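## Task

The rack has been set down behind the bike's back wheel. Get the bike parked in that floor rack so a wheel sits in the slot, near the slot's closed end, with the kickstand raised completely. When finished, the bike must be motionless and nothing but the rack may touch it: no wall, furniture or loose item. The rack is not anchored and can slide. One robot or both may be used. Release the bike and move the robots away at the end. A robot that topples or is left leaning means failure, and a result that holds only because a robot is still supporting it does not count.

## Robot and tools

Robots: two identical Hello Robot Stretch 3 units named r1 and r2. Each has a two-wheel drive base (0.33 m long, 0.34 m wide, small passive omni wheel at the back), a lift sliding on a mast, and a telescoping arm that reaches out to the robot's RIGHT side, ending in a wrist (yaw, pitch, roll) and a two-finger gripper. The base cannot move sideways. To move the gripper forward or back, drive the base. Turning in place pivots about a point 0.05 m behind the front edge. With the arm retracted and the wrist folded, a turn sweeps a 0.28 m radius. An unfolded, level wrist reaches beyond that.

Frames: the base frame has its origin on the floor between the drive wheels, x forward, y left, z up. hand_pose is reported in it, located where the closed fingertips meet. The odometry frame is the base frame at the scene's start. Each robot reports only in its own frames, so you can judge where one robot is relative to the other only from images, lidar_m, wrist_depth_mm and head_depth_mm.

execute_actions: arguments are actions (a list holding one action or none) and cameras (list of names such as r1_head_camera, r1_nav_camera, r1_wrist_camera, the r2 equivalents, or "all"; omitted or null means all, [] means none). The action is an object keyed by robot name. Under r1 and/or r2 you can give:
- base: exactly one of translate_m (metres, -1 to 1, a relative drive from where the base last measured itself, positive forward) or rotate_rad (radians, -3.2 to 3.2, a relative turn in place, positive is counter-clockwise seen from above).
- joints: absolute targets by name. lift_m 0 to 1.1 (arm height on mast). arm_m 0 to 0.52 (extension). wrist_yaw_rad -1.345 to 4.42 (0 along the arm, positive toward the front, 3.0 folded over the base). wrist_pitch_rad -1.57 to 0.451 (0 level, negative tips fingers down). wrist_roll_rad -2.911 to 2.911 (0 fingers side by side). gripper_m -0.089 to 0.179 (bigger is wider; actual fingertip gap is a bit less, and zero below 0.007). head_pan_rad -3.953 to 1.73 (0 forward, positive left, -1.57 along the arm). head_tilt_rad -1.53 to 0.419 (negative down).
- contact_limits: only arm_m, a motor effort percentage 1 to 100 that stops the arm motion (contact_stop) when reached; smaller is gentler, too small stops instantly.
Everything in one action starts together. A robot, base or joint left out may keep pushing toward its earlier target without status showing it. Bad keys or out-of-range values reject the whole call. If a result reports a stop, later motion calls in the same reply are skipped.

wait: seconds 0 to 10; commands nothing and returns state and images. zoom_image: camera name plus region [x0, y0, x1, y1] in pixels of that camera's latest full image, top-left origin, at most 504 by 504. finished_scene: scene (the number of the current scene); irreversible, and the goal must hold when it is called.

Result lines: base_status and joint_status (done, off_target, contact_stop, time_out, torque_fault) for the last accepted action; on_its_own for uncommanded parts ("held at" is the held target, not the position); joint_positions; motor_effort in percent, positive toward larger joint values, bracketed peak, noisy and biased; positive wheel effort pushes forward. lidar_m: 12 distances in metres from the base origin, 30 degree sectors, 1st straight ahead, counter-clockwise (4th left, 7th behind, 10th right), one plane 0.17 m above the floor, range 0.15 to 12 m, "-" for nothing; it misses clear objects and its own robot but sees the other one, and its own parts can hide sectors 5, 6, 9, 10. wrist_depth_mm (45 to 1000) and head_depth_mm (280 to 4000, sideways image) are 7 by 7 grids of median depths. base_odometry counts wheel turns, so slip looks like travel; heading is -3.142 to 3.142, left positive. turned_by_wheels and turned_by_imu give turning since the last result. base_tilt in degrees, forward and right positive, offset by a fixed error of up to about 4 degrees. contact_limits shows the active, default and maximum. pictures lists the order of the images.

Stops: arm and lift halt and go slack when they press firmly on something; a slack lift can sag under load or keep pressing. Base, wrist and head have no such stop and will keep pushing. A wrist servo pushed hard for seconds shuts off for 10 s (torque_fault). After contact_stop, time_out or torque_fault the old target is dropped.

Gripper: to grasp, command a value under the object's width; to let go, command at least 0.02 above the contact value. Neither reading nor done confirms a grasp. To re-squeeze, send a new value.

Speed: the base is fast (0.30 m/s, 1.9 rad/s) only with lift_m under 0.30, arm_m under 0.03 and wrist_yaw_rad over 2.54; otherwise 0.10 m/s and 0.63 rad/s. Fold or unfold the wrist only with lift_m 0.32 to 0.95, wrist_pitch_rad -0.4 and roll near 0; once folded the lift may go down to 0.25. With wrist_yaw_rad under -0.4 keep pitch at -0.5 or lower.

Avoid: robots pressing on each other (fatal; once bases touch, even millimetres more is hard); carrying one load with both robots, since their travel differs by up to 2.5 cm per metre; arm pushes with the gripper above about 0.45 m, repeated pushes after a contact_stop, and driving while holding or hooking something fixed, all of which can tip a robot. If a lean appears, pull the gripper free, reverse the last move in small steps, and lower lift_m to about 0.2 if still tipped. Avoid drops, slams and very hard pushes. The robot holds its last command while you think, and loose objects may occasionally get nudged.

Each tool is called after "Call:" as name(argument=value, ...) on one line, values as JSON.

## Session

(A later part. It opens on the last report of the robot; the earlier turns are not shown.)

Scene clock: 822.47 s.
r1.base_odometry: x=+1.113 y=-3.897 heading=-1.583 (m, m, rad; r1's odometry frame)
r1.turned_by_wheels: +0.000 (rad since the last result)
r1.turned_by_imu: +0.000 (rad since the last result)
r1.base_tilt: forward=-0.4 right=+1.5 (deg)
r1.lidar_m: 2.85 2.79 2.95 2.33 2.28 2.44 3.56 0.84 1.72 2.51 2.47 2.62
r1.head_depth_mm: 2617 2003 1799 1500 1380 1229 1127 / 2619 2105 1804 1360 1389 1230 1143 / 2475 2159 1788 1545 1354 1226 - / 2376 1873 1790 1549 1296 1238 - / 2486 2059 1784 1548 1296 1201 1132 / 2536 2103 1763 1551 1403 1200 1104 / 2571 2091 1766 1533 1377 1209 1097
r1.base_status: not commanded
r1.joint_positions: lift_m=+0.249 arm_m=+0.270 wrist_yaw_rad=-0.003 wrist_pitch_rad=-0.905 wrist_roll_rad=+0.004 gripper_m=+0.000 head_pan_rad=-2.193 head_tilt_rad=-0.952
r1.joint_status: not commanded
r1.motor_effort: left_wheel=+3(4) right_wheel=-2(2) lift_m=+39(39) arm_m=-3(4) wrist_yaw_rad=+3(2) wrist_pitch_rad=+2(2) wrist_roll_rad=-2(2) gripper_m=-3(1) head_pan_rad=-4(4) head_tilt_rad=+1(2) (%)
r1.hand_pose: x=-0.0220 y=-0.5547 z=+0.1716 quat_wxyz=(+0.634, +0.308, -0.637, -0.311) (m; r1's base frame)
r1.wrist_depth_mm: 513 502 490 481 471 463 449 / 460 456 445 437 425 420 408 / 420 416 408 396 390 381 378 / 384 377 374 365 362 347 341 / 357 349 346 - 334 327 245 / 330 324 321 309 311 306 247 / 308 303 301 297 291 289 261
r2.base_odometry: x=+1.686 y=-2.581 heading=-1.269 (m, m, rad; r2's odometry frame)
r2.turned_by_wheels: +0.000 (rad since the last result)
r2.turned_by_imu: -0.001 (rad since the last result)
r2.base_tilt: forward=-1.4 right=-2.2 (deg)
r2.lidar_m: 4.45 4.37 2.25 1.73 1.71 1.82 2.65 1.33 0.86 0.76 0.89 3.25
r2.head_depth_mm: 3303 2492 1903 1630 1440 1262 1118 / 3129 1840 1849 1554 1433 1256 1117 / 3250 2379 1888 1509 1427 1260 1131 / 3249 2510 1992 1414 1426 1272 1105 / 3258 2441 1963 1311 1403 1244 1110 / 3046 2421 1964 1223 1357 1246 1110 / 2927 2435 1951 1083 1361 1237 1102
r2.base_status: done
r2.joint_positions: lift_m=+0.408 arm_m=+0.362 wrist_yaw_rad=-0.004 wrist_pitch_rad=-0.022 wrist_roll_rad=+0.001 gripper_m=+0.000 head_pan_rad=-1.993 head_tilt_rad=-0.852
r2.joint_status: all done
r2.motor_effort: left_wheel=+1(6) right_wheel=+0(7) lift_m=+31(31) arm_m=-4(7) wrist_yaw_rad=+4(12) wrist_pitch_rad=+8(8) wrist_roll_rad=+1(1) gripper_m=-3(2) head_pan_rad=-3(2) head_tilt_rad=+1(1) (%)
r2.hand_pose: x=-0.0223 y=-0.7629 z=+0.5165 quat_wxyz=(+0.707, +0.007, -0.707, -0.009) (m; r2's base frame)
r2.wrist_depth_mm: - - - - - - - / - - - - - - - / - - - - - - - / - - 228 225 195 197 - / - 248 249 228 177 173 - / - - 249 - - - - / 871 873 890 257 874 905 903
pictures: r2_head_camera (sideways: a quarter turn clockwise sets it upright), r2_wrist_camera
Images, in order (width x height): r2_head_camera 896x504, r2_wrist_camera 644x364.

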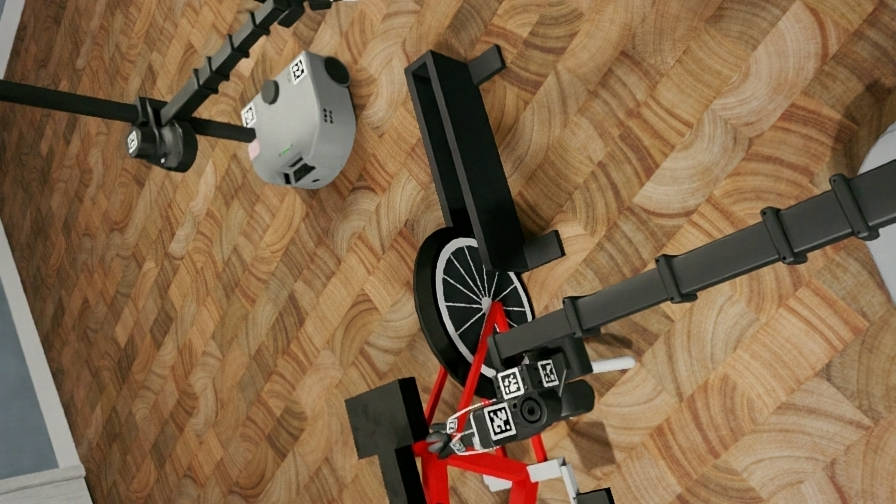

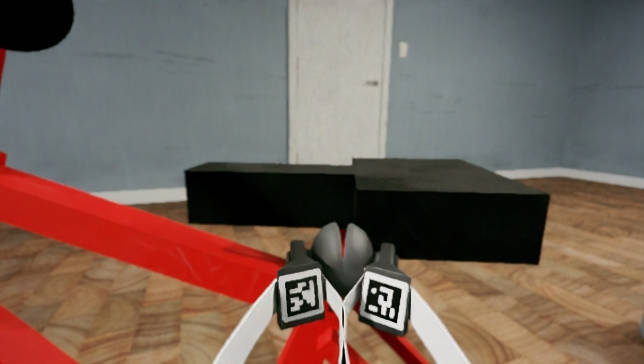

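Call:
execute_actions(actions=[{"r2": {"base": {"translate_m": 0.022}}}], cameras=[])

Call:
execute_actions(actions=[{"r2": {"joints": {"arm_m": 0.422}, "contact_limits": {"arm_m": 30}}}], cameras=["r2_wrist_camera", "r2_head_camera"])

Scene clock: 837.57 s.
r1.base_odometry: x=+1.113 y=-3.897 heading=-1.583 (m, m, rad; r1's odometry frame)
r1.turned_by_wheels: +0.000 (rad since the last result)
r1.turned_by_imu: +0.000 (rad since the last result)
r1.base_tilt: forward=-0.4 right=+1.4 (deg)
r1.lidar_m: 2.84 2.78 2.96 2.34 2.28 2.43 3.53 0.84 1.74 2.53 2.47 2.63
r1.head_depth_mm: 2613 1981 1799 1507 1367 1235 1132 / 2600 2086 1803 1351 1370 1227 1145 / 2438 2075 1796 1561 1353 1221 - / 2364 1861 1782 1542 1306 1236 - / 2496 2112 1802 1548 1299 1199 1132 / 2550 2109 1769 1546 1414 1194 1097 / 2575 2080 1752 1542 1382 1205 1098
r1.base_status: not commanded
r1.joint_positions: lift_m=+0.249 arm_m=+0.270 wrist_yaw_rad=-0.003 wrist_pitch_rad=-0.905 wrist_roll_rad=+0.004 gripper_m=+0.000 head_pan_rad=-2.193 head_tilt_rad=-0.952
r1.joint_status: not commanded
r1.motor_effort: left_wheel=+4(3) right_wheel=-2(2) lift_m=+39(39) arm_m=-3(4) wrist_yaw_rad=+3(2) wrist_pitch_rad=+2(2) wrist_roll_rad=-2(2) gripper_m=-3(2) head_pan_rad=-3(4) head_tilt_rad=+2(1) (%)
r1.hand_pose: x=-0.0220 y=-0.5547 z=+0.1716 quat_wxyz=(+0.634, +0.308, -0.637, -0.311) (m; r1's base frame)
r1.wrist_depth_mm: 519 500 491 485 465 460 449 / 462 454 441 435 423 422 413 / 420 414 406 397 388 383 370 / 386 378 371 368 360 348 343 / 357 350 345 - 334 329 246 / 329 324 322 314 309 305 245 / 308 308 298 295 292 290 262
r2.base_odometry: x=+1.693 y=-2.602 heading=-1.269 (m, m, rad; r2's odometry frame)
r2.turned_by_wheels: +0.000 (rad since the last result)
r2.turned_by_imu: -0.001 (rad since the last result)
r2.base_tilt: forward=-1.5 right=-2.2 (deg)
r2.lidar_m: 4.44 4.36 2.26 1.74 1.73 1.82 2.66 1.34 0.86 0.76 0.87 3.23
r2.head_depth_mm: 3341 2522 1905 1638 1447 1260 1121 / 3134 1831 1837 1565 1432 1252 1116 / 3269 2425 1911 1524 1435 1255 1135 / 3243 2469 1987 1390 1425 1279 1112 / 3200 2458 1965 1291 1399 1239 1109 / 3105 2435 1963 1219 1368 1237 1106 / 2938 2435 1966 1080 1329 1235 1103
r2.base_status: done
r2.joint_positions: lift_m=+0.408 arm_m=+0.362 wrist_yaw_rad=-0.002 wrist_pitch_rad=-0.022 wrist_roll_rad=+0.001 gripper_m=+0.000 head_pan_rad=-1.993 head_tilt_rad=-0.852
r2.joint_status: not commanded
r2.motor_effort: left_wheel=+2(4) right_wheel=-3(5) lift_m=+31(31) arm_m=-4(4) wrist_yaw_rad=+3(4) wrist_pitch_rad=+7(8) wrist_roll_rad=+1(1) gripper_m=-2(2) head_pan_rad=-3(2) head_tilt_rad=+1(1) (%)
r2.hand_pose: x=-0.0220 y=-0.7629 z=+0.5167 quat_wxyz=(+0.707, +0.007, -0.707, -0.009) (m; r2's base frame)
r2.wrist_depth_mm: 156 87 - - - - - / - - - - - - - / - - - - - - - / 261 - 226 223 219 200 - / - 247 252 225 176 172 - / - - 247 - - - - / 302 887 868 253 849 902 909
pictures: none
No camera images: the call's "cameras" was empty. Leave "cameras" out to get every camera's image.

Scene clock: 839.17 s.
r1.base_odometry: x=+1.113 y=-3.897 heading=-1.583 (m, m, rad; r1's odometry frame)
r1.turned_by_wheels: +0.000 (rad since the last result)
r1.turned_by_imu: +0.000 (rad since the last result)
r1.base_tilt: forward=-0.4 right=+1.4 (deg)
r1.lidar_m: 2.84 2.78 2.96 2.34 2.28 2.44 3.54 0.83 1.74 2.52 2.47 2.62
r1.head_depth_mm: 2653 1986 1788 1506 1375 1230 1131 / 2618 2152 1803 1361 1365 1231 1146 / 2466 2071 1818 1564 1345 1231 - / 2366 1867 1787 1549 1300 1236 - / 2515 2084 1781 1541 1300 1194 1129 / 2576 2093 1786 1552 1411 1197 1094 / 2540 2100 1788 1534 1375 1219 1094
r1.base_status: not commanded
r1.joint_positions: lift_m=+0.249 arm_m=+0.270 wrist_yaw_rad=-0.003 wrist_pitch_rad=-0.905 wrist_roll_rad=+0.004 gripper_m=+0.000 head_pan_rad=-2.193 head_tilt_rad=-0.952
r1.joint_status: not commanded
r1.motor_effort: left_wheel=+4(3) right_wheel=-2(2) lift_m=+39(39) arm_m=-4(4) wrist_yaw_rad=+2(3) wrist_pitch_rad=+2(2) wrist_roll_rad=-2(2) gripper_m=-1(2) head_pan_rad=-3(4) head_tilt_rad=+1(0) (%)
r1.hand_pose: x=-0.0220 y=-0.5547 z=+0.1716 quat_wxyz=(+0.634, +0.308, -0.637, -0.311) (m; r1's base frame)
r1.wrist_depth_mm: 513 505 490 486 473 462 445 / 463 454 442 438 426 423 410 / 418 416 403 398 391 383 380 / 385 380 374 367 360 353 339 / 356 350 343 - 335 327 246 / 332 326 321 310 312 308 248 / 307 305 301 298 292 287 259
r2.base_odometry: x=+1.693 y=-2.602 heading=-1.269 (m, m, rad; r2's odometry frame)
r2.turned_by_wheels: +0.000 (rad since the last result)
r2.turned_by_imu: +0.000 (rad since the last result)
r2.base_tilt: forward=-1.4 right=-2.3 (deg)
r2.lidar_m: 4.43 4.35 2.25 1.74 1.72 1.82 2.66 1.34 0.87 0.76 0.88 3.21
r2.head_depth_mm: 3319 2514 1899 1633 1437 1261 1121 / 3195 1846 1850 1555 1438 1253 1119 / 3293 2396 1892 1520 1427 1255 1138 / 3250 2447 1974 1390 1424 1275 1112 / 3225 2440 1963 1304 1396 1234 1110 / 3130 2419 1962 1174 1394 1245 1106 / 2955 2402 1949 1222 1354 1235 1101
r2.base_status: not commanded
r2.joint_positions: lift_m=+0.408 arm_m=+0.421 wrist_yaw_rad=-0.001 wrist_pitch_rad=-0.020 wrist_roll_rad=+0.001 gripper_m=+0.000 head_pan_rad=-1.993 head_tilt_rad=-0.852
r2.joint_status: all done
r2.motor_effort: left_wheel=+1(2) right_wheel=-1(3) lift_m=+31(31) arm_m=+8(13) wrist_yaw_rad=+1(3) wrist_pitch_rad=+6(7) wrist_roll_rad=+1(1) gripper_m=-2(2) head_pan_rad=-2(2) head_tilt_rad=+1(1) (%)
r2.contact_limits: arm_m 30 (drawing in: default 30, maximum 49; extending or still: default 42, maximum 68)
r2.hand_pose: x=-0.0218 y=-0.8222 z=+0.5172 quat_wxyz=(+0.707, +0.007, -0.707, -0.008) (m; r2's base frame)
r2.wrist_depth_mm: - - - - - - - / - - - - - - - / - - - - - - - / - - 184 187 192 197 - / 203 225 187 182 139 130 127 / - 203 201 - 135 133 130 / 904 856 810 199 545 905 929
pictures: r2_head_camera (sideways: a quarter turn clockwise sets it upright), r2_wrist_camera
Images, in order (width x height): r2_head_camera 896x504, r2_wrist_camera 644x364.

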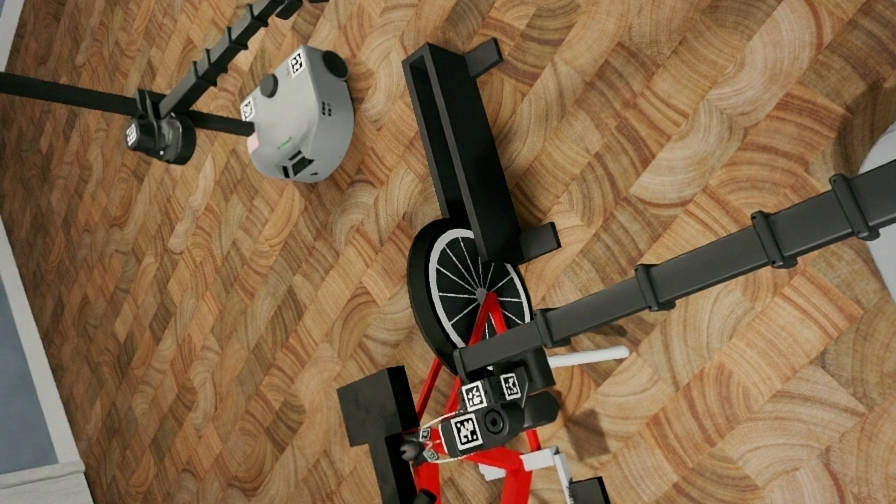

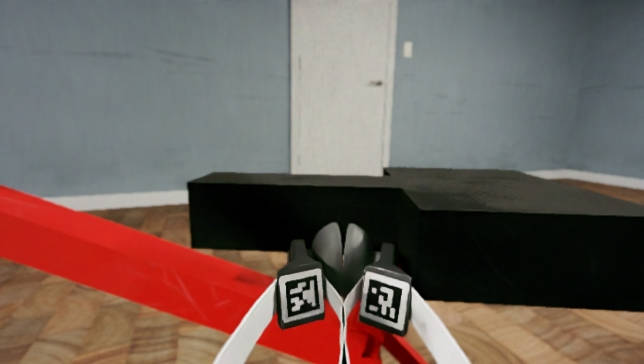

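Call:
execute_actions(actions=[{"r1": {"base": {"translate_m": -0.12}, "joints": {"lift_m": 0.17, "head_pan_rad": -1.8, "head_tilt_rad": -1.1}}}], cameras=["r1_wrist_camera", "r1_head_camera"])

Scene clock: 848.27 s.
r1.base_odometry: x=+1.114 y=-3.777 heading=-1.583 (m, m, rad; r1's odometry frame)
r1.turned_by_wheels: +0.000 (rad since the last result)
r1.turned_by_imu: -0.001 (rad since the last result)
r1.base_tilt: forward=-0.4 right=+1.4 (deg)
r1.lidar_m: 2.95 2.89 2.97 2.29 2.24 2.38 3.45 0.74 1.67 2.58 2.53 2.68
r1.head_depth_mm: 2004 1651 1591 1305 1305 1189 1114 / 2048 1721 1587 1345 1303 1201 - / 2050 1780 1576 1426 1298 1221 - / 2028 1779 1589 1430 1272 1217 - / 1998 1766 1569 1443 1283 1197 1092 / 2026 1765 1568 1421 1288 1174 1082 / 2008 1768 1571 1407 1289 1178 1085
r1.base_status: done
r1.joint_positions: lift_m=+0.171 arm_m=+0.270 wrist_yaw_rad=-0.003 wrist_pitch_rad=-0.905 wrist_roll_rad=+0.004 gripper_m=+0.000 head_pan_rad=-1.807 head_tilt_rad=-1.086
r1.joint_status: all done
r1.motor_effort: left_wheel=+3(4) right_wheel=-2(6) lift_m=+12(38) arm_m=-4(3) wrist_yaw_rad=+1(0) wrist_pitch_rad=+3(3) wrist_roll_rad=-2(2) gripper_m=-2(2) head_pan_rad=+4(34) head_tilt_rad=-9(29) (%)
r1.hand_pose: x=-0.0220 y=-0.5545 z=+0.0930 quat_wxyz=(+0.634, +0.308, -0.637, -0.311) (m; r1's base frame)
r1.wrist_depth_mm: 400 387 378 372 359 354 343 / 357 350 342 337 325 318 316 / 323 317 310 306 299 288 109 / 297 289 288 282 274 158 102 / 271 270 264 - 256 159 102 / 253 249 247 238 236 160 103 / 236 233 230 227 223 161 103
r2.base_odometry: x=+1.693 y=-2.602 heading=-1.269 (m, m, rad; r2's odometry frame)
r2.turned_by_wheels: +0.000 (rad since the last result)
r2.turned_by_imu: -0.001 (rad since the last result)
r2.base_tilt: forward=-1.4 right=-2.4 (deg)
r2.lidar_m: 4.45 4.34 2.25 1.74 1.73 1.82 2.66 1.28 0.87 0.76 0.88 3.25
r2.head_depth_mm: 3359 2503 1848 1603 1446 1255 1120 / 3159 2486 1824 1562 1440 1251 1112 / 3309 1845 1823 1520 1429 1247 1142 / 3257 2483 1981 1389 1431 1266 1110 / 3261 2453 1964 1298 1394 1234 1110 / 3089 2435 1962 1169 1396 1238 1104 / 2935 2424 1967 1225 1351 1241 1102
r2.base_status: not commanded
r2.joint_positions: lift_m=+0.408 arm_m=+0.421 wrist_yaw_rad=-0.001 wrist_pitch_rad=-0.020 wrist_roll_rad=+0.001 gripper_m=+0.000 head_pan_rad=-1.993 head_tilt_rad=-0.852
r2.joint_status: not commanded
r2.motor_effort: left_wheel=+1(1) right_wheel=-1(0) lift_m=+31(31) arm_m=+8(8) wrist_yaw_rad=+2(2) wrist_pitch_rad=+7(7) wrist_roll_rad=+1(1) gripper_m=-3(2) head_pan_rad=-2(3) head_tilt_rad=+0(1) (%)
r2.hand_pose: x=-0.0218 y=-0.8222 z=+0.5172 quat_wxyz=(+0.707, +0.007, -0.707, -0.008) (m; r2's base frame)
r2.wrist_depth_mm: - - - - - - - / - - - - - - - / - - - - - - - / - - 185 189 191 196 - / 202 224 186 182 139 129 128 / - 202 203 - 136 133 130 / 864 891 802 201 535 892 871
pictures: r1_head_camera (sideways: a quarter turn clockwise sets it upright), r1_wrist_camera
Images, in order (width x height): r1_head_camera 896x504, r1_wrist_camera 644x364.

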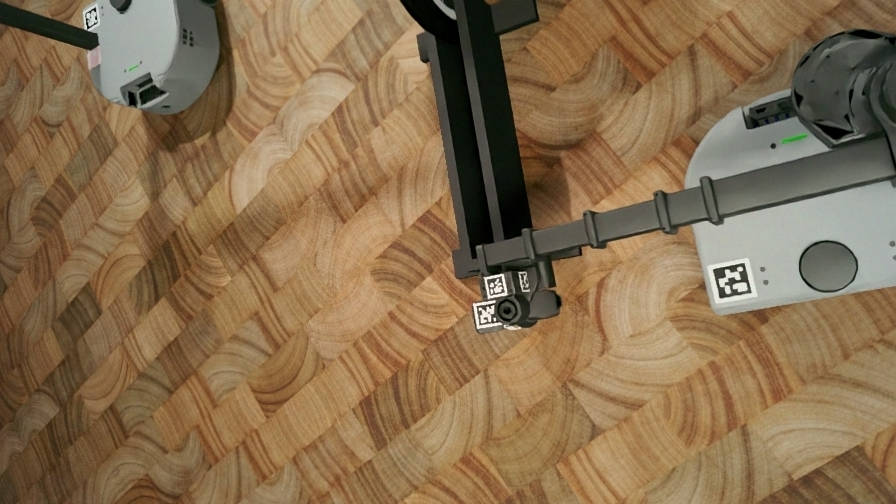

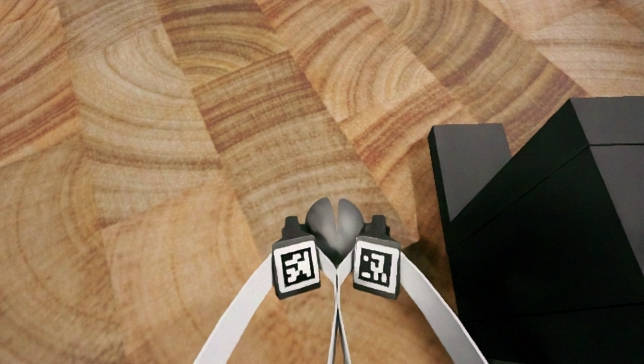

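Call:
execute_actions(actions=[{"r1": {"base": {"translate_m": -0.14}, "joints": {"arm_m": 0.245, "head_pan_rad": -2.1, "head_tilt_rad": -1.0}}}], cameras=["r1_wrist_camera", "r1_head_camera", "r2_head_camera"])

Scene clock: 857.60 s.
r1.base_odometry: x=+1.116 y=-3.637 heading=-1.581 (m, m, rad; r1's odometry frame)
r1.turned_by_wheels: +0.001 (rad since the last result)
r1.turned_by_imu: +0.081 (rad since the last result)
r1.base_tilt: forward=-0.4 right=+1.4 (deg)
r1.lidar_m: 3.04 2.99 2.71 2.19 2.17 2.40 1.25 0.66 0.66 2.60 2.57 2.83
r1.head_depth_mm: 2399 1191 1740 1249 1343 1219 1129 / 2324 1984 1702 1249 1338 1208 - / 2181 1744 1716 1504 1315 1228 - / 2219 1773 1701 1500 1292 1231 - / 2327 1961 1702 1500 1252 1211 1089 / 2325 1980 1691 1497 1357 1195 1092 / 2327 1961 1693 1483 1329 1196 1092
r1.base_status: done
r1.joint_positions: lift_m=+0.171 arm_m=+0.245 wrist_yaw_rad=+0.105 wrist_pitch_rad=-0.912 wrist_roll_rad=-0.001 gripper_m=+0.000 head_pan_rad=-2.093 head_tilt_rad=-1.001
r1.joint_status: all done
r1.on_its_own: wrist_yaw_rad is held at +0.072, not at your +0.000, by its stall guard, which is still easing; right_wheel is at rest, and its effort (-26) is outside its rest range (-18 to +18)
r1.motor_effort: left_wheel=+18(32) right_wheel=-26(47) lift_m=+12(12) arm_m=+1(4) wrist_yaw_rad=-26(51) wrist_pitch_rad=+6(6) wrist_roll_rad=+0(2) gripper_m=-6(11) head_pan_rad=-3(31) head_tilt_rad=+0(15) (%)
r1.hand_pose: x=-0.0071 y=-0.5269 z=+0.0920 quat_wxyz=(+0.651, +0.345, -0.617, -0.278) (m; r1's base frame)
r1.wrist_depth_mm: 397 384 372 365 357 347 340 / 358 349 335 333 321 118 116 / 323 316 308 303 267 114 114 / 294 294 286 280 144 141 142 / 273 270 266 - 118 95 182 / 254 251 247 239 91 88 85 / 237 233 229 226 204 164 99
r2.base_odometry: x=+1.693 y=-2.602 heading=-1.269 (m, m, rad; r2's odometry frame)
r2.turned_by_wheels: +0.000 (rad since the last result)
r2.turned_by_imu: -0.001 (rad since the last result)
r2.base_tilt: forward=-1.5 right=-2.4 (deg)
r2.lidar_m: 4.43 4.35 2.25 1.74 1.72 1.82 2.66 1.27 0.87 0.76 0.88 3.23
r2.head_depth_mm: 3369 2523 2001 1643 1438 1264 1117 / 3352 2489 1828 1565 1436 1257 1121 / 3004 2309 1794 1515 1432 1253 1136 / 3236 2368 1861 1381 1429 1274 1109 / 3277 2441 1977 1302 1415 1238 1105 / 3084 2459 1955 1227 1385 1243 1104 / 2941 2423 1957 1227 1359 1237 1099
r2.base_status: not commanded
r2.joint_positions: lift_m=+0.408 arm_m=+0.421 wrist_yaw_rad=+0.003 wrist_pitch_rad=-0.020 wrist_roll_rad=+0.001 gripper_m=+0.000 head_pan_rad=-1.993 head_tilt_rad=-0.852
r2.joint_status: not commanded
r2.motor_effort: left_wheel=+2(2) right_wheel=-3(4) lift_m=+31(31) arm_m=+8(9) wrist_yaw_rad=-4(4) wrist_pitch_rad=+7(7) wrist_roll_rad=+1(1) gripper_m=-2(2) head_pan_rad=-3(2) head_tilt_rad=+1(1) (%)
r2.hand_pose: x=-0.0206 y=-0.8222 z=+0.5172 quat_wxyz=(+0.707, +0.008, -0.707, -0.006) (m; r2's base frame)
r2.wrist_depth_mm: - - - - - - - / - - - - - - - / - - - - - - - / - - 184 187 191 195 - / 203 226 186 182 136 129 126 / - 202 203 - 135 133 130 / 890 865 832 201 544 884 742
pictures: r1_head_camera (sideways: a quarter turn clockwise sets it upright), r1_wrist_camera, r2_head_camera (sideways: a quarter turn clockwise sets it upright)
Images, in order (width x height): r1_head_camera 896x504, r1_wrist_camera 644x364, r2_head_camera 896x504.

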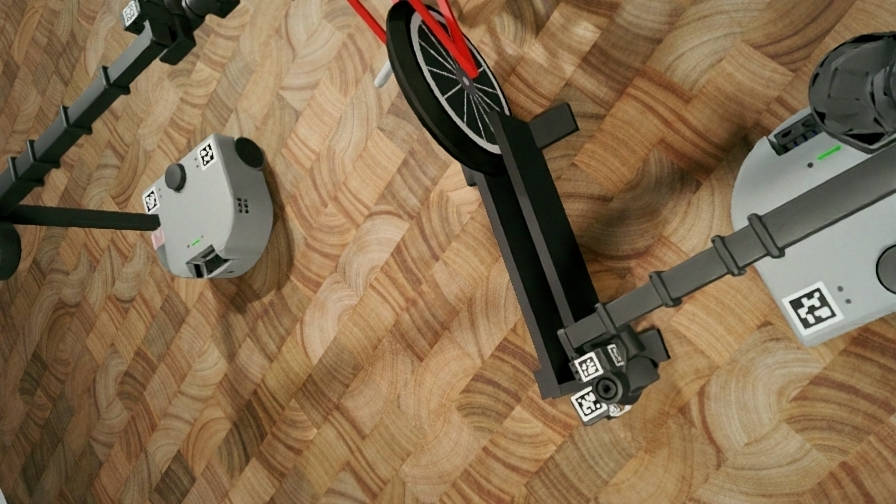

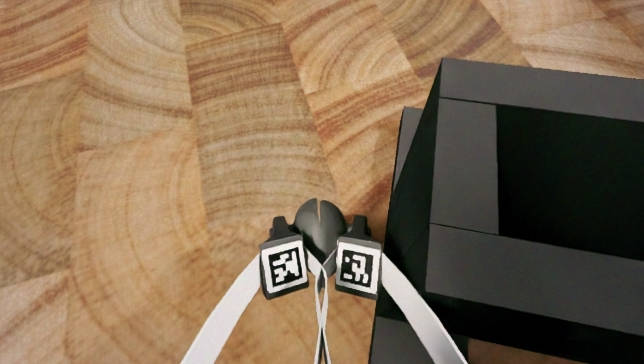

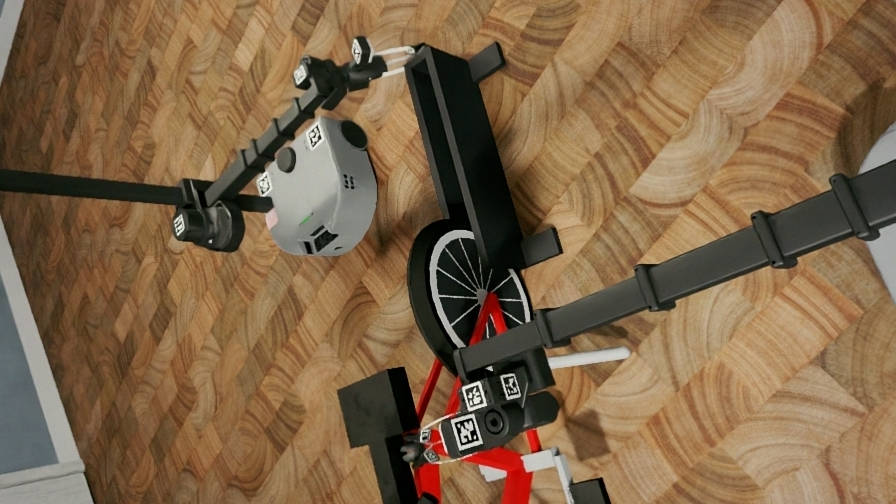

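Call:
execute_actions(actions=[{"r1": {"base": {"translate_m": 0.50}, "joints": {"arm_m": 0.0, "wrist_yaw_rad": 0.0, "lift_m": 0.2}}}], cameras=[])

Call:
execute_actions(actions=[{"r1": {"base": {"rotate_rad": -1.65}, "joints": {"wrist_pitch_rad": -0.2, "head_pan_rad": -1.0, "head_tilt_rad": -0.9}}}], cameras=[])

Call:
execute_actions(actions=[{"r1": {"base": {"translate_m": 0.5}, "joints": {"head_pan_rad": -1.57, "head_tilt_rad": -0.8}}}], cameras=["r1_wrist_camera", "r1_head_camera", "r1_nav_camera"])

Scene clock: 910.70 s.
r1.base_odometry: x=+1.110 y=-4.137 heading=-1.581 (m, m, rad; r1's odometry frame)
r1.turned_by_wheels: +0.000 (rad since the last result)
r1.turned_by_imu: +0.001 (rad since the last result)
r1.base_tilt: forward=-0.5 right=+1.4 (deg)
r1.lidar_m: 2.56 2.54 2.79 2.38 2.37 2.60 1.73 1.06 1.99 2.42 2.40 2.63
r1.head_depth_mm: 2321 1892 1723 1436 1352 1208 1122 / 2398 1894 1718 1414 1340 1217 - / 2364 1988 1704 1480 1340 1226 - / 2331 1986 1696 1491 1334 1220 - / 2343 1967 1709 1491 1334 1222 1083 / 2325 1978 1698 1488 1335 1195 1094 / 2347 1955 1682 1494 1329 1201 1087
r1.base_status: done
r1.joint_positions: lift_m=+0.199 arm_m=+0.002 wrist_yaw_rad=+0.002 wrist_pitch_rad=-0.916 wrist_roll_rad=-0.001 gripper_m=+0.000 head_pan_rad=-2.093 head_tilt_rad=-1.001
r1.joint_status: all done
joint sent to its limit — the command would take r1.arm_m past its lower limit, so that joint was sent only as far as its limit.
r1.motor_effort: left_wheel=-2(16) right_wheel=+1(12) lift_m=+39(42) arm_m=-4(4) wrist_yaw_rad=-2(22) wrist_pitch_rad=+7(11) wrist_roll_rad=+0(1) gripper_m=-3(5) head_pan_rad=-4(4) head_tilt_rad=+1(1) (%)
r1.hand_pose: x=-0.0213 y=-0.2840 z=+0.1201 quat_wxyz=(+0.635, +0.314, -0.633, -0.312) (m; r1's base frame)
r1.wrist_depth_mm: 435 423 409 404 395 389 379 / 391 383 372 366 357 355 344 / 356 349 342 336 331 324 320 / 329 321 317 311 307 298 297 / 301 296 293 - 283 278 274 / 280 275 275 265 262 261 257 / 260 257 255 252 248 245 242
r2.base_odometry: x=+1.693 y=-2.602 heading=-1.269 (m, m, rad; r2's odometry frame)
r2.turned_by_wheels: +0.000 (rad since the last result)
r2.turned_by_imu: -0.002 (rad since the last result)
r2.base_tilt: forward=-1.4 right=-2.3 (deg)
r2.lidar_m: 4.44 4.36 2.25 1.74 1.73 1.82 2.66 1.77 0.87 0.76 0.88 3.23
r2.head_depth_mm: 3143 2000 1897 1645 1443 1261 1122 / 3357 2410 1950 1560 1431 1263 1115 / 3290 2496 1985 1519 1430 1256 1141 / 3257 2474 1976 1387 1427 1275 1115 / 3231 2453 1956 1306 1392 1234 1107 / 3080 2430 1959 1226 1382 1240 1110 / 2934 2422 1945 1218 1355 1243 1101
r2.base_status: not commanded
r2.joint_positions: lift_m=+0.408 arm_m=+0.422 wrist_yaw_rad=+0.001 wrist_pitch_rad=-0.019 wrist_roll_rad=+0.001 gripper_m=+0.000 head_pan_rad=-1.993 head_tilt_rad=-0.852
r2.joint_status: not commanded
r2.motor_effort: left_wheel=+2(2) right_wheel=-2(3) lift_m=+31(31) arm_m=+8(8) wrist_yaw_rad=+0(3) wrist_pitch_rad=+6(7) wrist_roll_rad=+1(1) gripper_m=-2(3) head_pan_rad=-2(2) head_tilt_rad=+1(0) (%)
r2.hand_pose: x=-0.0213 y=-0.8222 z=+0.5173 quat_wxyz=(+0.707, +0.007, -0.707, -0.007) (m; r2's base frame)
r2.wrist_depth_mm: - - - - - - - / - - - - - - - / - - - - - - - / - - 184 188 191 195 - / 203 226 187 182 138 129 127 / - 204 202 - 136 133 130 / 872 877 817 202 542 923 921
pictures: none
No camera images: the call's "cameras" was empty. Leave "cameras" out to get every camera's image.

Scene clock: 914.30 s.
r1.base_odometry: x=+1.110 y=-4.137 heading=+3.052 (m, m, rad; r1's odometry frame)
r1.turned_by_wheels: -1.650 (rad since the last result)
r1.turned_by_imu: -1.625 (rad since the last result)
r1.base_tilt: forward=-0.5 right=+1.4 (deg)
r1.lidar_m: 2.44 2.40 2.57 2.58 2.56 2.72 2.41 2.34 2.53 1.73 1.06 1.94
r1.head_depth_mm: 2898 2258 1927 1622 1406 1255 1119 / 2838 1677 1818 1621 1404 1246 1117 / 2908 2123 1549 1597 1403 1238 1144 / 2870 2225 1869 1510 1401 1243 1114 / 2881 2263 1877 1575 1358 1237 1110 / 2774 1998 1881 1600 1360 1239 1109 / 1812 2082 1883 1584 1378 1235 1106
r1.base_status: done
r1.joint_positions: lift_m=+0.199 arm_m=+0.002 wrist_yaw_rad=+0.002 wrist_pitch_rad=-0.226 wrist_roll_rad=-0.001 gripper_m=+0.000 head_pan_rad=-1.007 head_tilt_rad=-0.902
r1.joint_status: all done
r1.motor_effort: left_wheel=+3(7) right_wheel=-2(6) lift_m=+39(39) arm_m=-4(4) wrist_yaw_rad=-2(3) wrist_pitch_rad=+12(13) wrist_roll_rad=+0(0) gripper_m=-3(3) head_pan_rad=+4(43) head_tilt_rad=+1(14) (%)
r1.hand_pose: x=-0.0210 y=-0.3913 z=+0.2571 quat_wxyz=(+0.703, +0.081, -0.702, -0.079) (m; r1's base frame)
r1.wrist_depth_mm: - - - - - - - / - 823 - - - - - / - 836 - - - - - / 579 745 847 818 772 770 730 / 565 632 614 - 593 571 561 / 510 494 494 452 462 453 448 / 418 413 408 397 391 383 380
r2.base_odometry: x=+1.693 y=-2.602 heading=-1.269 (m, m, rad; r2's odometry frame)
r2.turned_by_wheels: +0.000 (rad since the last result)
r2.turned_by_imu: -0.001 (rad since the last result)
r2.base_tilt: forward=-1.5 right=-2.2 (deg)
r2.lidar_m: 4.43 4.35 2.25 1.74 1.72 1.82 2.66 1.94 0.87 0.76 0.88 3.24
r2.head_depth_mm: 3320 1987 1947 1640 1442 1266 1120 / 3305 2500 1998 1562 1435 1259 1113 / 3306 2484 1976 1525 1422 1246 1139 / 3277 2465 1978 1392 1431 1277 1106 / 3246 2462 1974 1299 1391 1238 1109 / 3099 2434 1943 1222 1395 1244 1103 / 2926 2440 1969 1224 1356 1233 1100
r2.base_status: not commanded
r2.joint_positions: lift_m=+0.408 arm_m=+0.422 wrist_yaw_rad=+0.001 wrist_pitch_rad=-0.019 wrist_roll_rad=+0.001 gripper_m=+0.000 head_pan_rad=-1.993 head_tilt_rad=-0.852
r2.joint_status: not commanded
r2.motor_effort: left_wheel=+2(2) right_wheel=-2(2) lift_m=+31(31) arm_m=+8(8) wrist_yaw_rad=+0(1) wrist_pitch_rad=+6(7) wrist_roll_rad=+1(1) gripper_m=-3(2) head_pan_rad=-3(3) head_tilt_rad=+1(1) (%)
r2.hand_pose: x=-0.0213 y=-0.8222 z=+0.5173 quat_wxyz=(+0.707, +0.007, -0.707, -0.007) (m; r2's base frame)
r2.wrist_depth_mm: - - - - - - - / - - - - - - - / - - - - - - - / - - 185 188 193 196 - / 204 225 186 182 139 129 127 / - 202 202 - 135 133 130 / 861 902 812 201 539 905 932
pictures: none
No camera images: the call's "cameras" was empty. Leave "cameras" out to get every camera's image.

Scene clock: 920.47 s.
r1.base_odometry: x=+0.612 y=-4.092 heading=+3.052 (m, m, rad; r1's odometry frame)
r1.turned_by_wheels: +0.000 (rad since the last result)
r1.turned_by_imu: +0.003 (rad since the last result)
r1.base_tilt: forward=-0.4 right=+1.5 (deg)
r1.lidar_m: 1.98 1.95 2.09 2.80 2.77 2.95 2.86 2.80 3.01 0.92 1.62 2.53
r1.head_depth_mm: 3536 2839 2187 1778 1510 1306 1141 / - 2821 2177 1774 1504 1301 1146 / - 2787 2142 1762 1500 1295 1137 / 3887 2648 1711 1623 1456 1266 1150 / 3831 2631 2018 1749 1452 1240 1136 / 3773 2735 2125 1747 1479 1283 1133 / 3774 2688 2122 1741 1466 1276 1131
r1.base_status: done
r1.joint_positions: lift_m=+0.199 arm_m=+0.002 wrist_yaw_rad=+0.002 wrist_pitch_rad=-0.226 wrist_roll_rad=-0.001 gripper_m=+0.000 head_pan_rad=-1.563 head_tilt_rad=-0.804
r1.joint_status: all done
r1.motor_effort: left_wheel=+2(9) right_wheel=-2(2) lift_m=+39(39) arm_m=-3(3) wrist_yaw_rad=-2(2) wrist_pitch_rad=+12(12) wrist_roll_rad=+0(0) gripper_m=-3(3) head_pan_rad=-3(38) head_tilt_rad=+3(17) (%)
r1.hand_pose: x=-0.0210 y=-0.3913 z=+0.2571 quat_wxyz=(+0.703, +0.081, -0.702, -0.079) (m; r1's base frame)
r1.wrist_depth_mm: - - - - - - - / - - - - - - - / 949 - - - - - - / 907 862 800 679 777 748 734 / 652 642 392 - 595 580 562 / 510 494 426 443 466 459 450 / 413 405 376 362 381 381 378
r2.base_odometry: x=+1.693 y=-2.602 heading=-1.269 (m, m, rad; r2's odometry frame)
r2.turned_by_wheels: +0.000 (rad since the last result)
r2.turned_by_imu: -0.001 (rad since the last result)
r2.base_tilt: forward=-1.4 right=-2.2 (deg)
r2.lidar_m: 4.43 4.37 2.25 1.74 1.73 1.82 2.66 1.61 0.86 0.76 0.88 3.23
r2.head_depth_mm: 3357 2505 2004 1641 1443 1260 1117 / 3320 2464 1992 1563 1430 1254 1118 / 3294 2473 1988 1529 1429 1252 1144 / 3264 2455 1978 1382 1424 1268 1107 / 3247 2462 1970 1306 1390 1234 1108 / 3053 2432 1954 1228 1385 1243 1108 / 2941 2409 1949 1221 1354 1242 1099
r2.base_status: not commanded
r2.joint_positions: lift_m=+0.408 arm_m=+0.422 wrist_yaw_rad=+0.001 wrist_pitch_rad=-0.019 wrist_roll_rad=+0.001 gripper_m=+0.000 head_pan_rad=-1.993 head_tilt_rad=-0.852
r2.joint_status: not commanded
r2.motor_effort: left_wheel=+2(1) right_wheel=-2(2) lift_m=+31(31) arm_m=+7(8) wrist_yaw_rad=+0(0) wrist_pitch_rad=+6(6) wrist_roll_rad=+1(1) gripper_m=-2(3) head_pan_rad=-2(2) head_tilt_rad=+1(1) (%)
r2.hand_pose: x=-0.0213 y=-0.8222 z=+0.5173 quat_wxyz=(+0.707, +0.007, -0.707, -0.007) (m; r2's base frame)
r2.wrist_depth_mm: - - - - - - - / - - - - - - - / - - - - - - - / - - 185 189 192 197 - / 202 226 186 182 138 129 127 / - 202 203 - 135 133 130 / 871 892 791 200 545 919 931
pictures: r1_head_camera (sideways: a quarter turn clockwise sets it upright), r1_nav_camera (sideways: a quarter turn counterclockwise sets it upright), r1_wrist_camera
Images, in order (width x height): r1_head_camera 896x504, r1_nav_camera 672x504, r1_wrist_camera 644x364.

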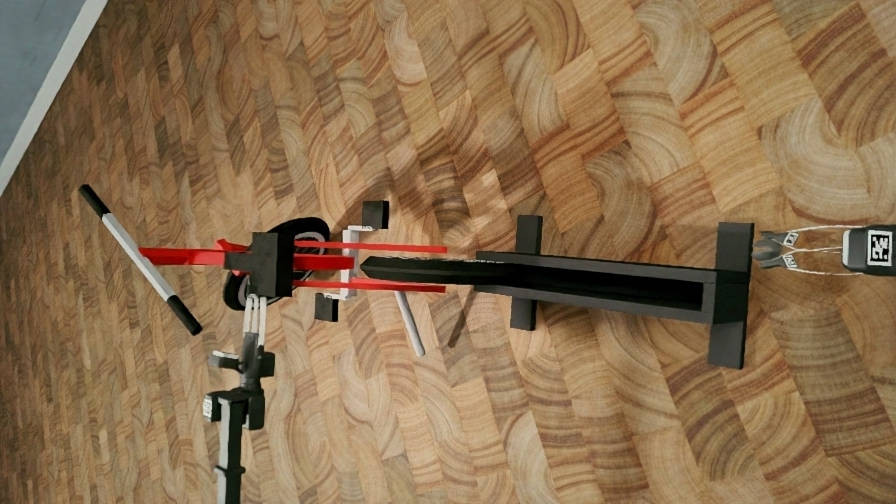

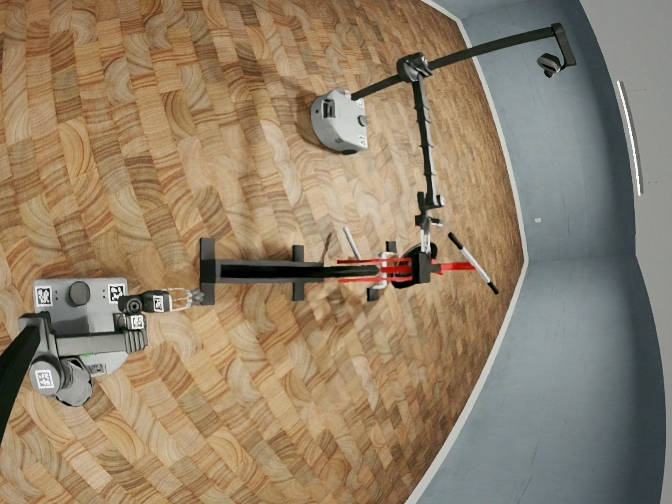

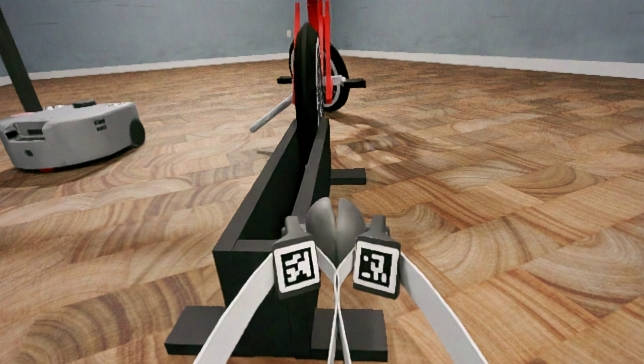

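Call:
execute_actions(actions=[{"r1": {"base": {"translate_m": 0.17}, "joints": {"lift_m": 0.04}}}], cameras=[])

Call:
execute_actions(actions=[{"r1": {"joints": {"arm_m": 0.13}, "contact_limits": {"arm_m": 12}}}], cameras=["r1_wrist_camera", "r1_head_camera"])

Scene clock: 944.43 s.
r1.base_odometry: x=+0.443 y=-4.077 heading=+3.052 (m, m, rad; r1's odometry frame)
r1.turned_by_wheels: +0.000 (rad since the last result)
r1.turned_by_imu: +0.001 (rad since the last result)
r1.base_tilt: forward=-0.4 right=+1.4 (deg)
r1.lidar_m: 1.83 1.79 1.92 2.85 2.84 3.03 3.03 2.95 3.18 4.70 1.54 2.33
r1.head_depth_mm: 3681 2821 2184 1778 1493 1305 1144 / - 2788 2176 1760 1505 1293 1142 / - 2655 1486 1623 1435 1248 1141 / 3922 2767 2041 1754 1491 1269 1137 / 3800 2751 2091 1740 1482 1298 1131 / 3836 2749 2126 1735 1478 1286 1133 / 3777 2672 2118 1646 1464 1282 1129
r1.base_status: done
r1.joint_positions: lift_m=+0.077 arm_m=+0.002 wrist_yaw_rad=+0.000 wrist_pitch_rad=-0.222 wrist_roll_rad=-0.001 gripper_m=+0.000 head_pan_rad=-1.563 head_tilt_rad=-0.803
r1.joint_status: lift_m contact_stop (moved -0.123 of -0.159)
r1.on_its_own: lift_m is slack since a contact_stop, until your next command for it (your +0.040 is given up)
r1.motor_effort: left_wheel=+2(8) right_wheel=-2(3) lift_m=+26(63) arm_m=-1(3) wrist_yaw_rad=-1(3) wrist_pitch_rad=+10(13) wrist_roll_rad=+0(0) gripper_m=-2(2) head_pan_rad=-3(3) head_tilt_rad=+2(4) (%)
r1.hand_pose: x=-0.0214 y=-0.3914 z=+0.1356 quat_wxyz=(+0.703, +0.079, -0.702, -0.078) (m; r1's base frame)
r1.wrist_depth_mm: - - - - - - - / - - - - 626 - - / 887 886 890 763 264 662 718 / 604 571 556 542 276 469 489 / 431 421 406 - 295 328 370 / 336 328 322 300 306 302 296 / 275 272 267 262 257 254 247
r2.base_odometry: x=+1.693 y=-2.602 heading=-1.269 (m, m, rad; r2's odometry frame)
r2.turned_by_wheels: +0.000 (rad since the last result)
r2.turned_by_imu: -0.001 (rad since the last result)
r2.base_tilt: forward=-1.5 right=-2.3 (deg)
r2.lidar_m: 4.43 4.36 2.25 1.74 1.73 1.83 2.67 1.31 0.87 0.76 0.88 3.23
r2.head_depth_mm: 3327 2493 2001 1631 1442 1261 1121 / 3314 2494 2006 1560 1432 1259 1113 / 3303 2483 2000 1524 1430 1249 1148 / 3276 2452 1972 1392 1425 1277 1112 / 3235 2434 1971 1302 1393 1235 1105 / 3113 2438 1955 1224 1386 1243 1109 / 2911 2415 1951 1224 1356 1236 1103
r2.base_status: not commanded
r2.joint_positions: lift_m=+0.408 arm_m=+0.422 wrist_yaw_rad=+0.001 wrist_pitch_rad=-0.019 wrist_roll_rad=+0.001 gripper_m=+0.000 head_pan_rad=-1.993 head_tilt_rad=-0.852
r2.joint_status: not commanded
r2.motor_effort: left_wheel=+2(1) right_wheel=-2(2) lift_m=+31(31) arm_m=+8(8) wrist_yaw_rad=+0(0) wrist_pitch_rad=+7(6) wrist_roll_rad=+1(1) gripper_m=-2(2) head_pan_rad=-4(2) head_tilt_rad=+0(1) (%)
r2.hand_pose: x=-0.0213 y=-0.8222 z=+0.5173 quat_wxyz=(+0.707, +0.007, -0.707, -0.007) (m; r2's base frame)
r2.wrist_depth_mm: - - - - - - - / - - - - - - - / - - - - - - - / - - 183 189 191 195 - / 202 225 186 182 138 129 127 / - 202 203 - 136 133 130 / 860 869 819 202 539 898 900
pictures: none
ARM HIT: r1's arm struck its own base hard.
No camera images: the call's "cameras" was empty. Leave "cameras" out to get every camera's image.

not run: a stop came earlier in this reply.

Call:
execute_actions(actions=[{"r1": {"joints": {"lift_m": 0.10, "arm_m": 0.07}}}], cameras=[])

Call:
execute_actions(actions=[{"r1": {"joints": {"arm_m": 0.19, "lift_m": 0.045}, "contact_limits": {"arm_m": 12}}}], cameras=["r1_wrist_camera", "r1_head_camera"])

Scene clock: 953.47 s.
r1.base_odometry: x=+0.443 y=-4.077 heading=+3.052 (m, m, rad; r1's odometry frame)
r1.turned_by_wheels: +0.000 (rad since the last result)
r1.turned_by_imu: +0.000 (rad since the last result)
r1.base_tilt: forward=-0.4 right=+1.4 (deg)
r1.lidar_m: 1.82 1.80 1.92 2.84 2.84 3.01 3.03 2.95 3.19 4.67 1.54 2.35
r1.head_depth_mm: 3750 2814 2186 1769 1515 1299 1142 / - 2840 2178 1769 1496 1299 1137 / - 2660 1503 1621 1427 1250 1145 / 3913 2759 2036 1750 1504 1290 1175 / 3793 2725 2071 1756 1485 1293 1137 / 3854 2754 2146 1733 1484 1284 1130 / 3781 2737 2131 1663 1475 1283 1126
r1.base_status: not commanded
r1.joint_positions: lift_m=+0.099 arm_m=+0.070 wrist_yaw_rad=+0.000 wrist_pitch_rad=-0.222 wrist_roll_rad=-0.001 gripper_m=+0.000 head_pan_rad=-1.563 head_tilt_rad=-0.803
r1.joint_status: all done
r1.motor_effort: left_wheel=+2(2) right_wheel=-2(1) lift_m=+39(41) arm_m=+4(6) wrist_yaw_rad=+0(1) wrist_pitch_rad=+10(10) wrist_roll_rad=+0(0) gripper_m=-2(2) head_pan_rad=-4(4) head_tilt_rad=+2(2) (%)
r1.hand_pose: x=-0.0214 y=-0.4593 z=+0.1582 quat_wxyz=(+0.703, +0.079, -0.702, -0.078) (m; r1's base frame)
r1.wrist_depth_mm: - - - - - - - / - - - - 631 - - / 822 889 946 896 402 801 779 / 661 633 603 588 243 205 531 / 469 452 448 - 220 216 404 / 367 362 352 306 239 239 326 / 300 294 291 271 264 256 259
r2.base_odometry: x=+1.693 y=-2.602 heading=-1.269 (m, m, rad; r2's odometry frame)
r2.turned_by_wheels: +0.000 (rad since the last result)
r2.turned_by_imu: -0.001 (rad since the last result)
r2.base_tilt: forward=-1.4 right=-2.4 (deg)
r2.lidar_m: 4.43 4.32 2.26 1.74 1.72 1.82 2.66 1.17 0.87 0.76 0.88 3.22
r2.head_depth_mm: 3324 2502 2018 1641 1433 1257 1117 / 3317 2495 1982 1564 1438 1255 1118 / 3319 2451 1989 1529 1430 1250 1142 / 3268 2460 1965 1389 1421 1274 1108 / 3261 2468 1963 1303 1395 1235 1108 / 3103 2442 1959 1227 1391 1245 1103 / 2931 2442 1953 1222 1357 1238 1099
r2.base_status: not commanded
r2.joint_positions: lift_m=+0.408 arm_m=+0.422 wrist_yaw_rad=+0.001 wrist_pitch_rad=-0.019 wrist_roll_rad=+0.001 gripper_m=+0.000 head_pan_rad=-1.993 head_tilt_rad=-0.852
r2.joint_status: not commanded
r2.motor_effort: left_wheel=+1(2) right_wheel=-1(2) lift_m=+31(31) arm_m=+8(8) wrist_yaw_rad=+0(0) wrist_pitch_rad=+6(6) wrist_roll_rad=+1(1) gripper_m=-3(2) head_pan_rad=-3(2) head_tilt_rad=+0(1) (%)
r2.hand_pose: x=-0.0213 y=-0.8222 z=+0.5173 quat_wxyz=(+0.707, +0.007, -0.707, -0.007) (m; r2's base frame)
r2.wrist_depth_mm: - - - - - - - / - - - - - - - / - - - - - - - / - - 184 188 194 196 - / 202 224 187 180 138 129 127 / - 202 204 - 135 133 130 / 881 898 813 202 530 915 942
pictures: none
No camera images: the call's "cameras" was empty. Leave "cameras" out to get every camera's image.

Scene clock: 955.60 s.
r1.base_odometry: x=+0.443 y=-4.077 heading=+3.052 (m, m, rad; r1's odometry frame)
r1.turned_by_wheels: +0.000 (rad since the last result)
r1.turned_by_imu: +0.000 (rad since the last result)
r1.base_tilt: forward=-0.5 right=+1.5 (deg)
r1.lidar_m: 1.82 1.80 1.93 2.84 2.83 3.02 3.02 2.95 3.18 0.93 1.53 2.34
r1.head_depth_mm: 3725 2791 2181 1789 1508 1304 1147 / - 2785 2178 1800 1507 1299 1148 / - 2690 1496 1623 1418 1246 1141 / 3898 2786 2040 1754 1496 1286 1106 / 3873 2765 2077 1759 1480 1289 1134 / 3812 2754 2120 1738 1477 1283 1138 / 3790 2737 2105 1660 1469 1284 1129
r1.base_status: not commanded
r1.joint_positions: lift_m=+0.046 arm_m=+0.190 wrist_yaw_rad=+0.000 wrist_pitch_rad=-0.222 wrist_roll_rad=-0.001 gripper_m=+0.000 head_pan_rad=-1.563 head_tilt_rad=-0.803
r1.joint_status: all done
r1.motor_effort: left_wheel=+2(3) right_wheel=-2(2) lift_m=+12(37) arm_m=+4(2) wrist_yaw_rad=-1(0) wrist_pitch_rad=+10(10) wrist_roll_rad=+0(0) gripper_m=-1(3) head_pan_rad=-4(4) head_tilt_rad=+2(1) (%)
r1.contact_limits: arm_m 12 (drawing in: default 22, maximum 37; extending or still: default 31, maximum 50)
r1.hand_pose: x=-0.0214 y=-0.5793 z=+0.1046 quat_wxyz=(+0.703, +0.079, -0.702, -0.078) (m; r1's base frame)
r1.wrist_depth_mm: - - - - 621 - - / 726 - - - 368 291 - / 711 795 747 705 191 174 144 / 513 495 477 469 193 88 80 / 370 360 349 - 163 81 77 / 289 284 278 259 163 88 83 / 237 233 229 225 200 94 91
r2.base_odometry: x=+1.693 y=-2.602 heading=-1.269 (m, m, rad; r2's odometry frame)
r2.turned_by_wheels: +0.000 (rad since the last result)
r2.turned_by_imu: +0.000 (rad since the last result)
r2.base_tilt: forward=-1.4 right=-2.3 (deg)
r2.lidar_m: 4.44 4.34 2.25 1.74 1.72 1.82 2.66 1.22 0.87 0.76 0.88 3.22
r2.head_depth_mm: 3342 2516 2007 1572 1434 1259 1120 / 3276 2479 2005 1569 1432 1259 1118 / 3275 2460 1993 1533 1435 1249 1139 / 3250 2452 1978 1385 1435 1277 1111 / 3216 2421 1970 1298 1393 1238 1104 / 3062 2440 1958 1227 1384 1245 1103 / 2936 2430 1958 1224 1355 1241 1109
r2.base_status: not commanded
r2.joint_positions: lift_m=+0.408 arm_m=+0.422 wrist_yaw_rad=+0.001 wrist_pitch_rad=-0.019 wrist_roll_rad=+0.001 gripper_m=+0.000 head_pan_rad=-1.993 head_tilt_rad=-0.852
r2.joint_status: not commanded
r2.motor_effort: left_wheel=+1(2) right_wheel=-3(2) lift_m=+31(31) arm_m=+8(8) wrist_yaw_rad=+0(1) wrist_pitch_rad=+7(6) wrist_roll_rad=+1(1) gripper_m=-2(2) head_pan_rad=-3(3) head_tilt_rad=+1(1) (%)
r2.hand_pose: x=-0.0213 y=-0.8222 z=+0.5173 quat_wxyz=(+0.707, +0.007, -0.707, -0.007) (m; r2's base frame)
r2.wrist_depth_mm: - - - - - - - / - - - - - - - / - - - - - - - / - - 186 188 191 196 - / 203 226 186 182 138 129 127 / - 202 203 - 135 133 130 / 874 869 812 201 539 901 921
pictures: r1_head_camera (sideways: a quarter turn clockwise sets it upright), r1_wrist_camera
Images, in order (width x height): r1_head_camera 896x504, r1_wrist_camera 644x364.

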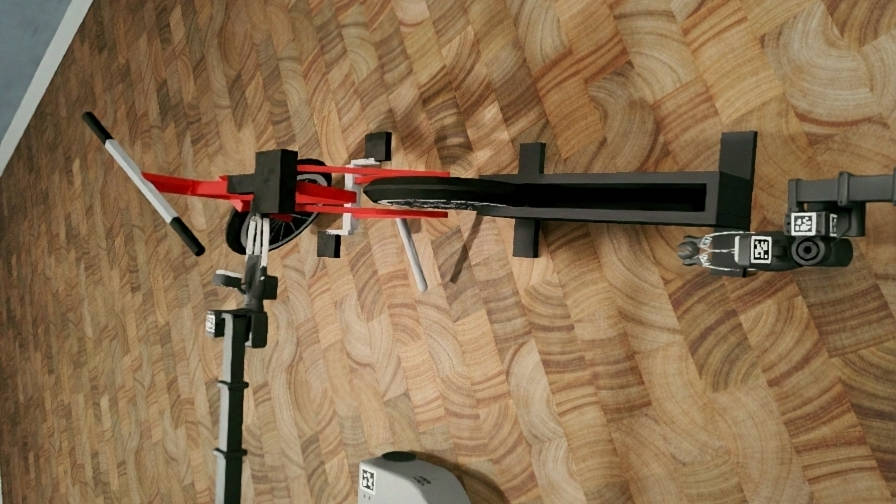

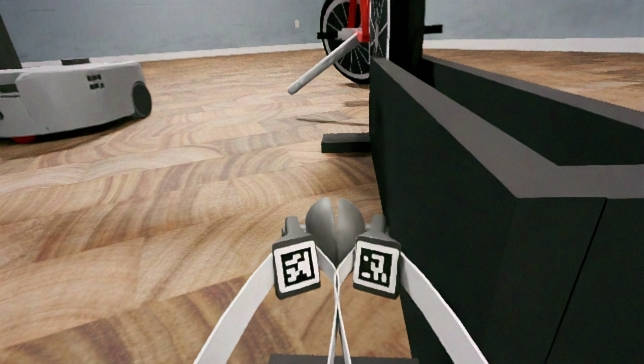

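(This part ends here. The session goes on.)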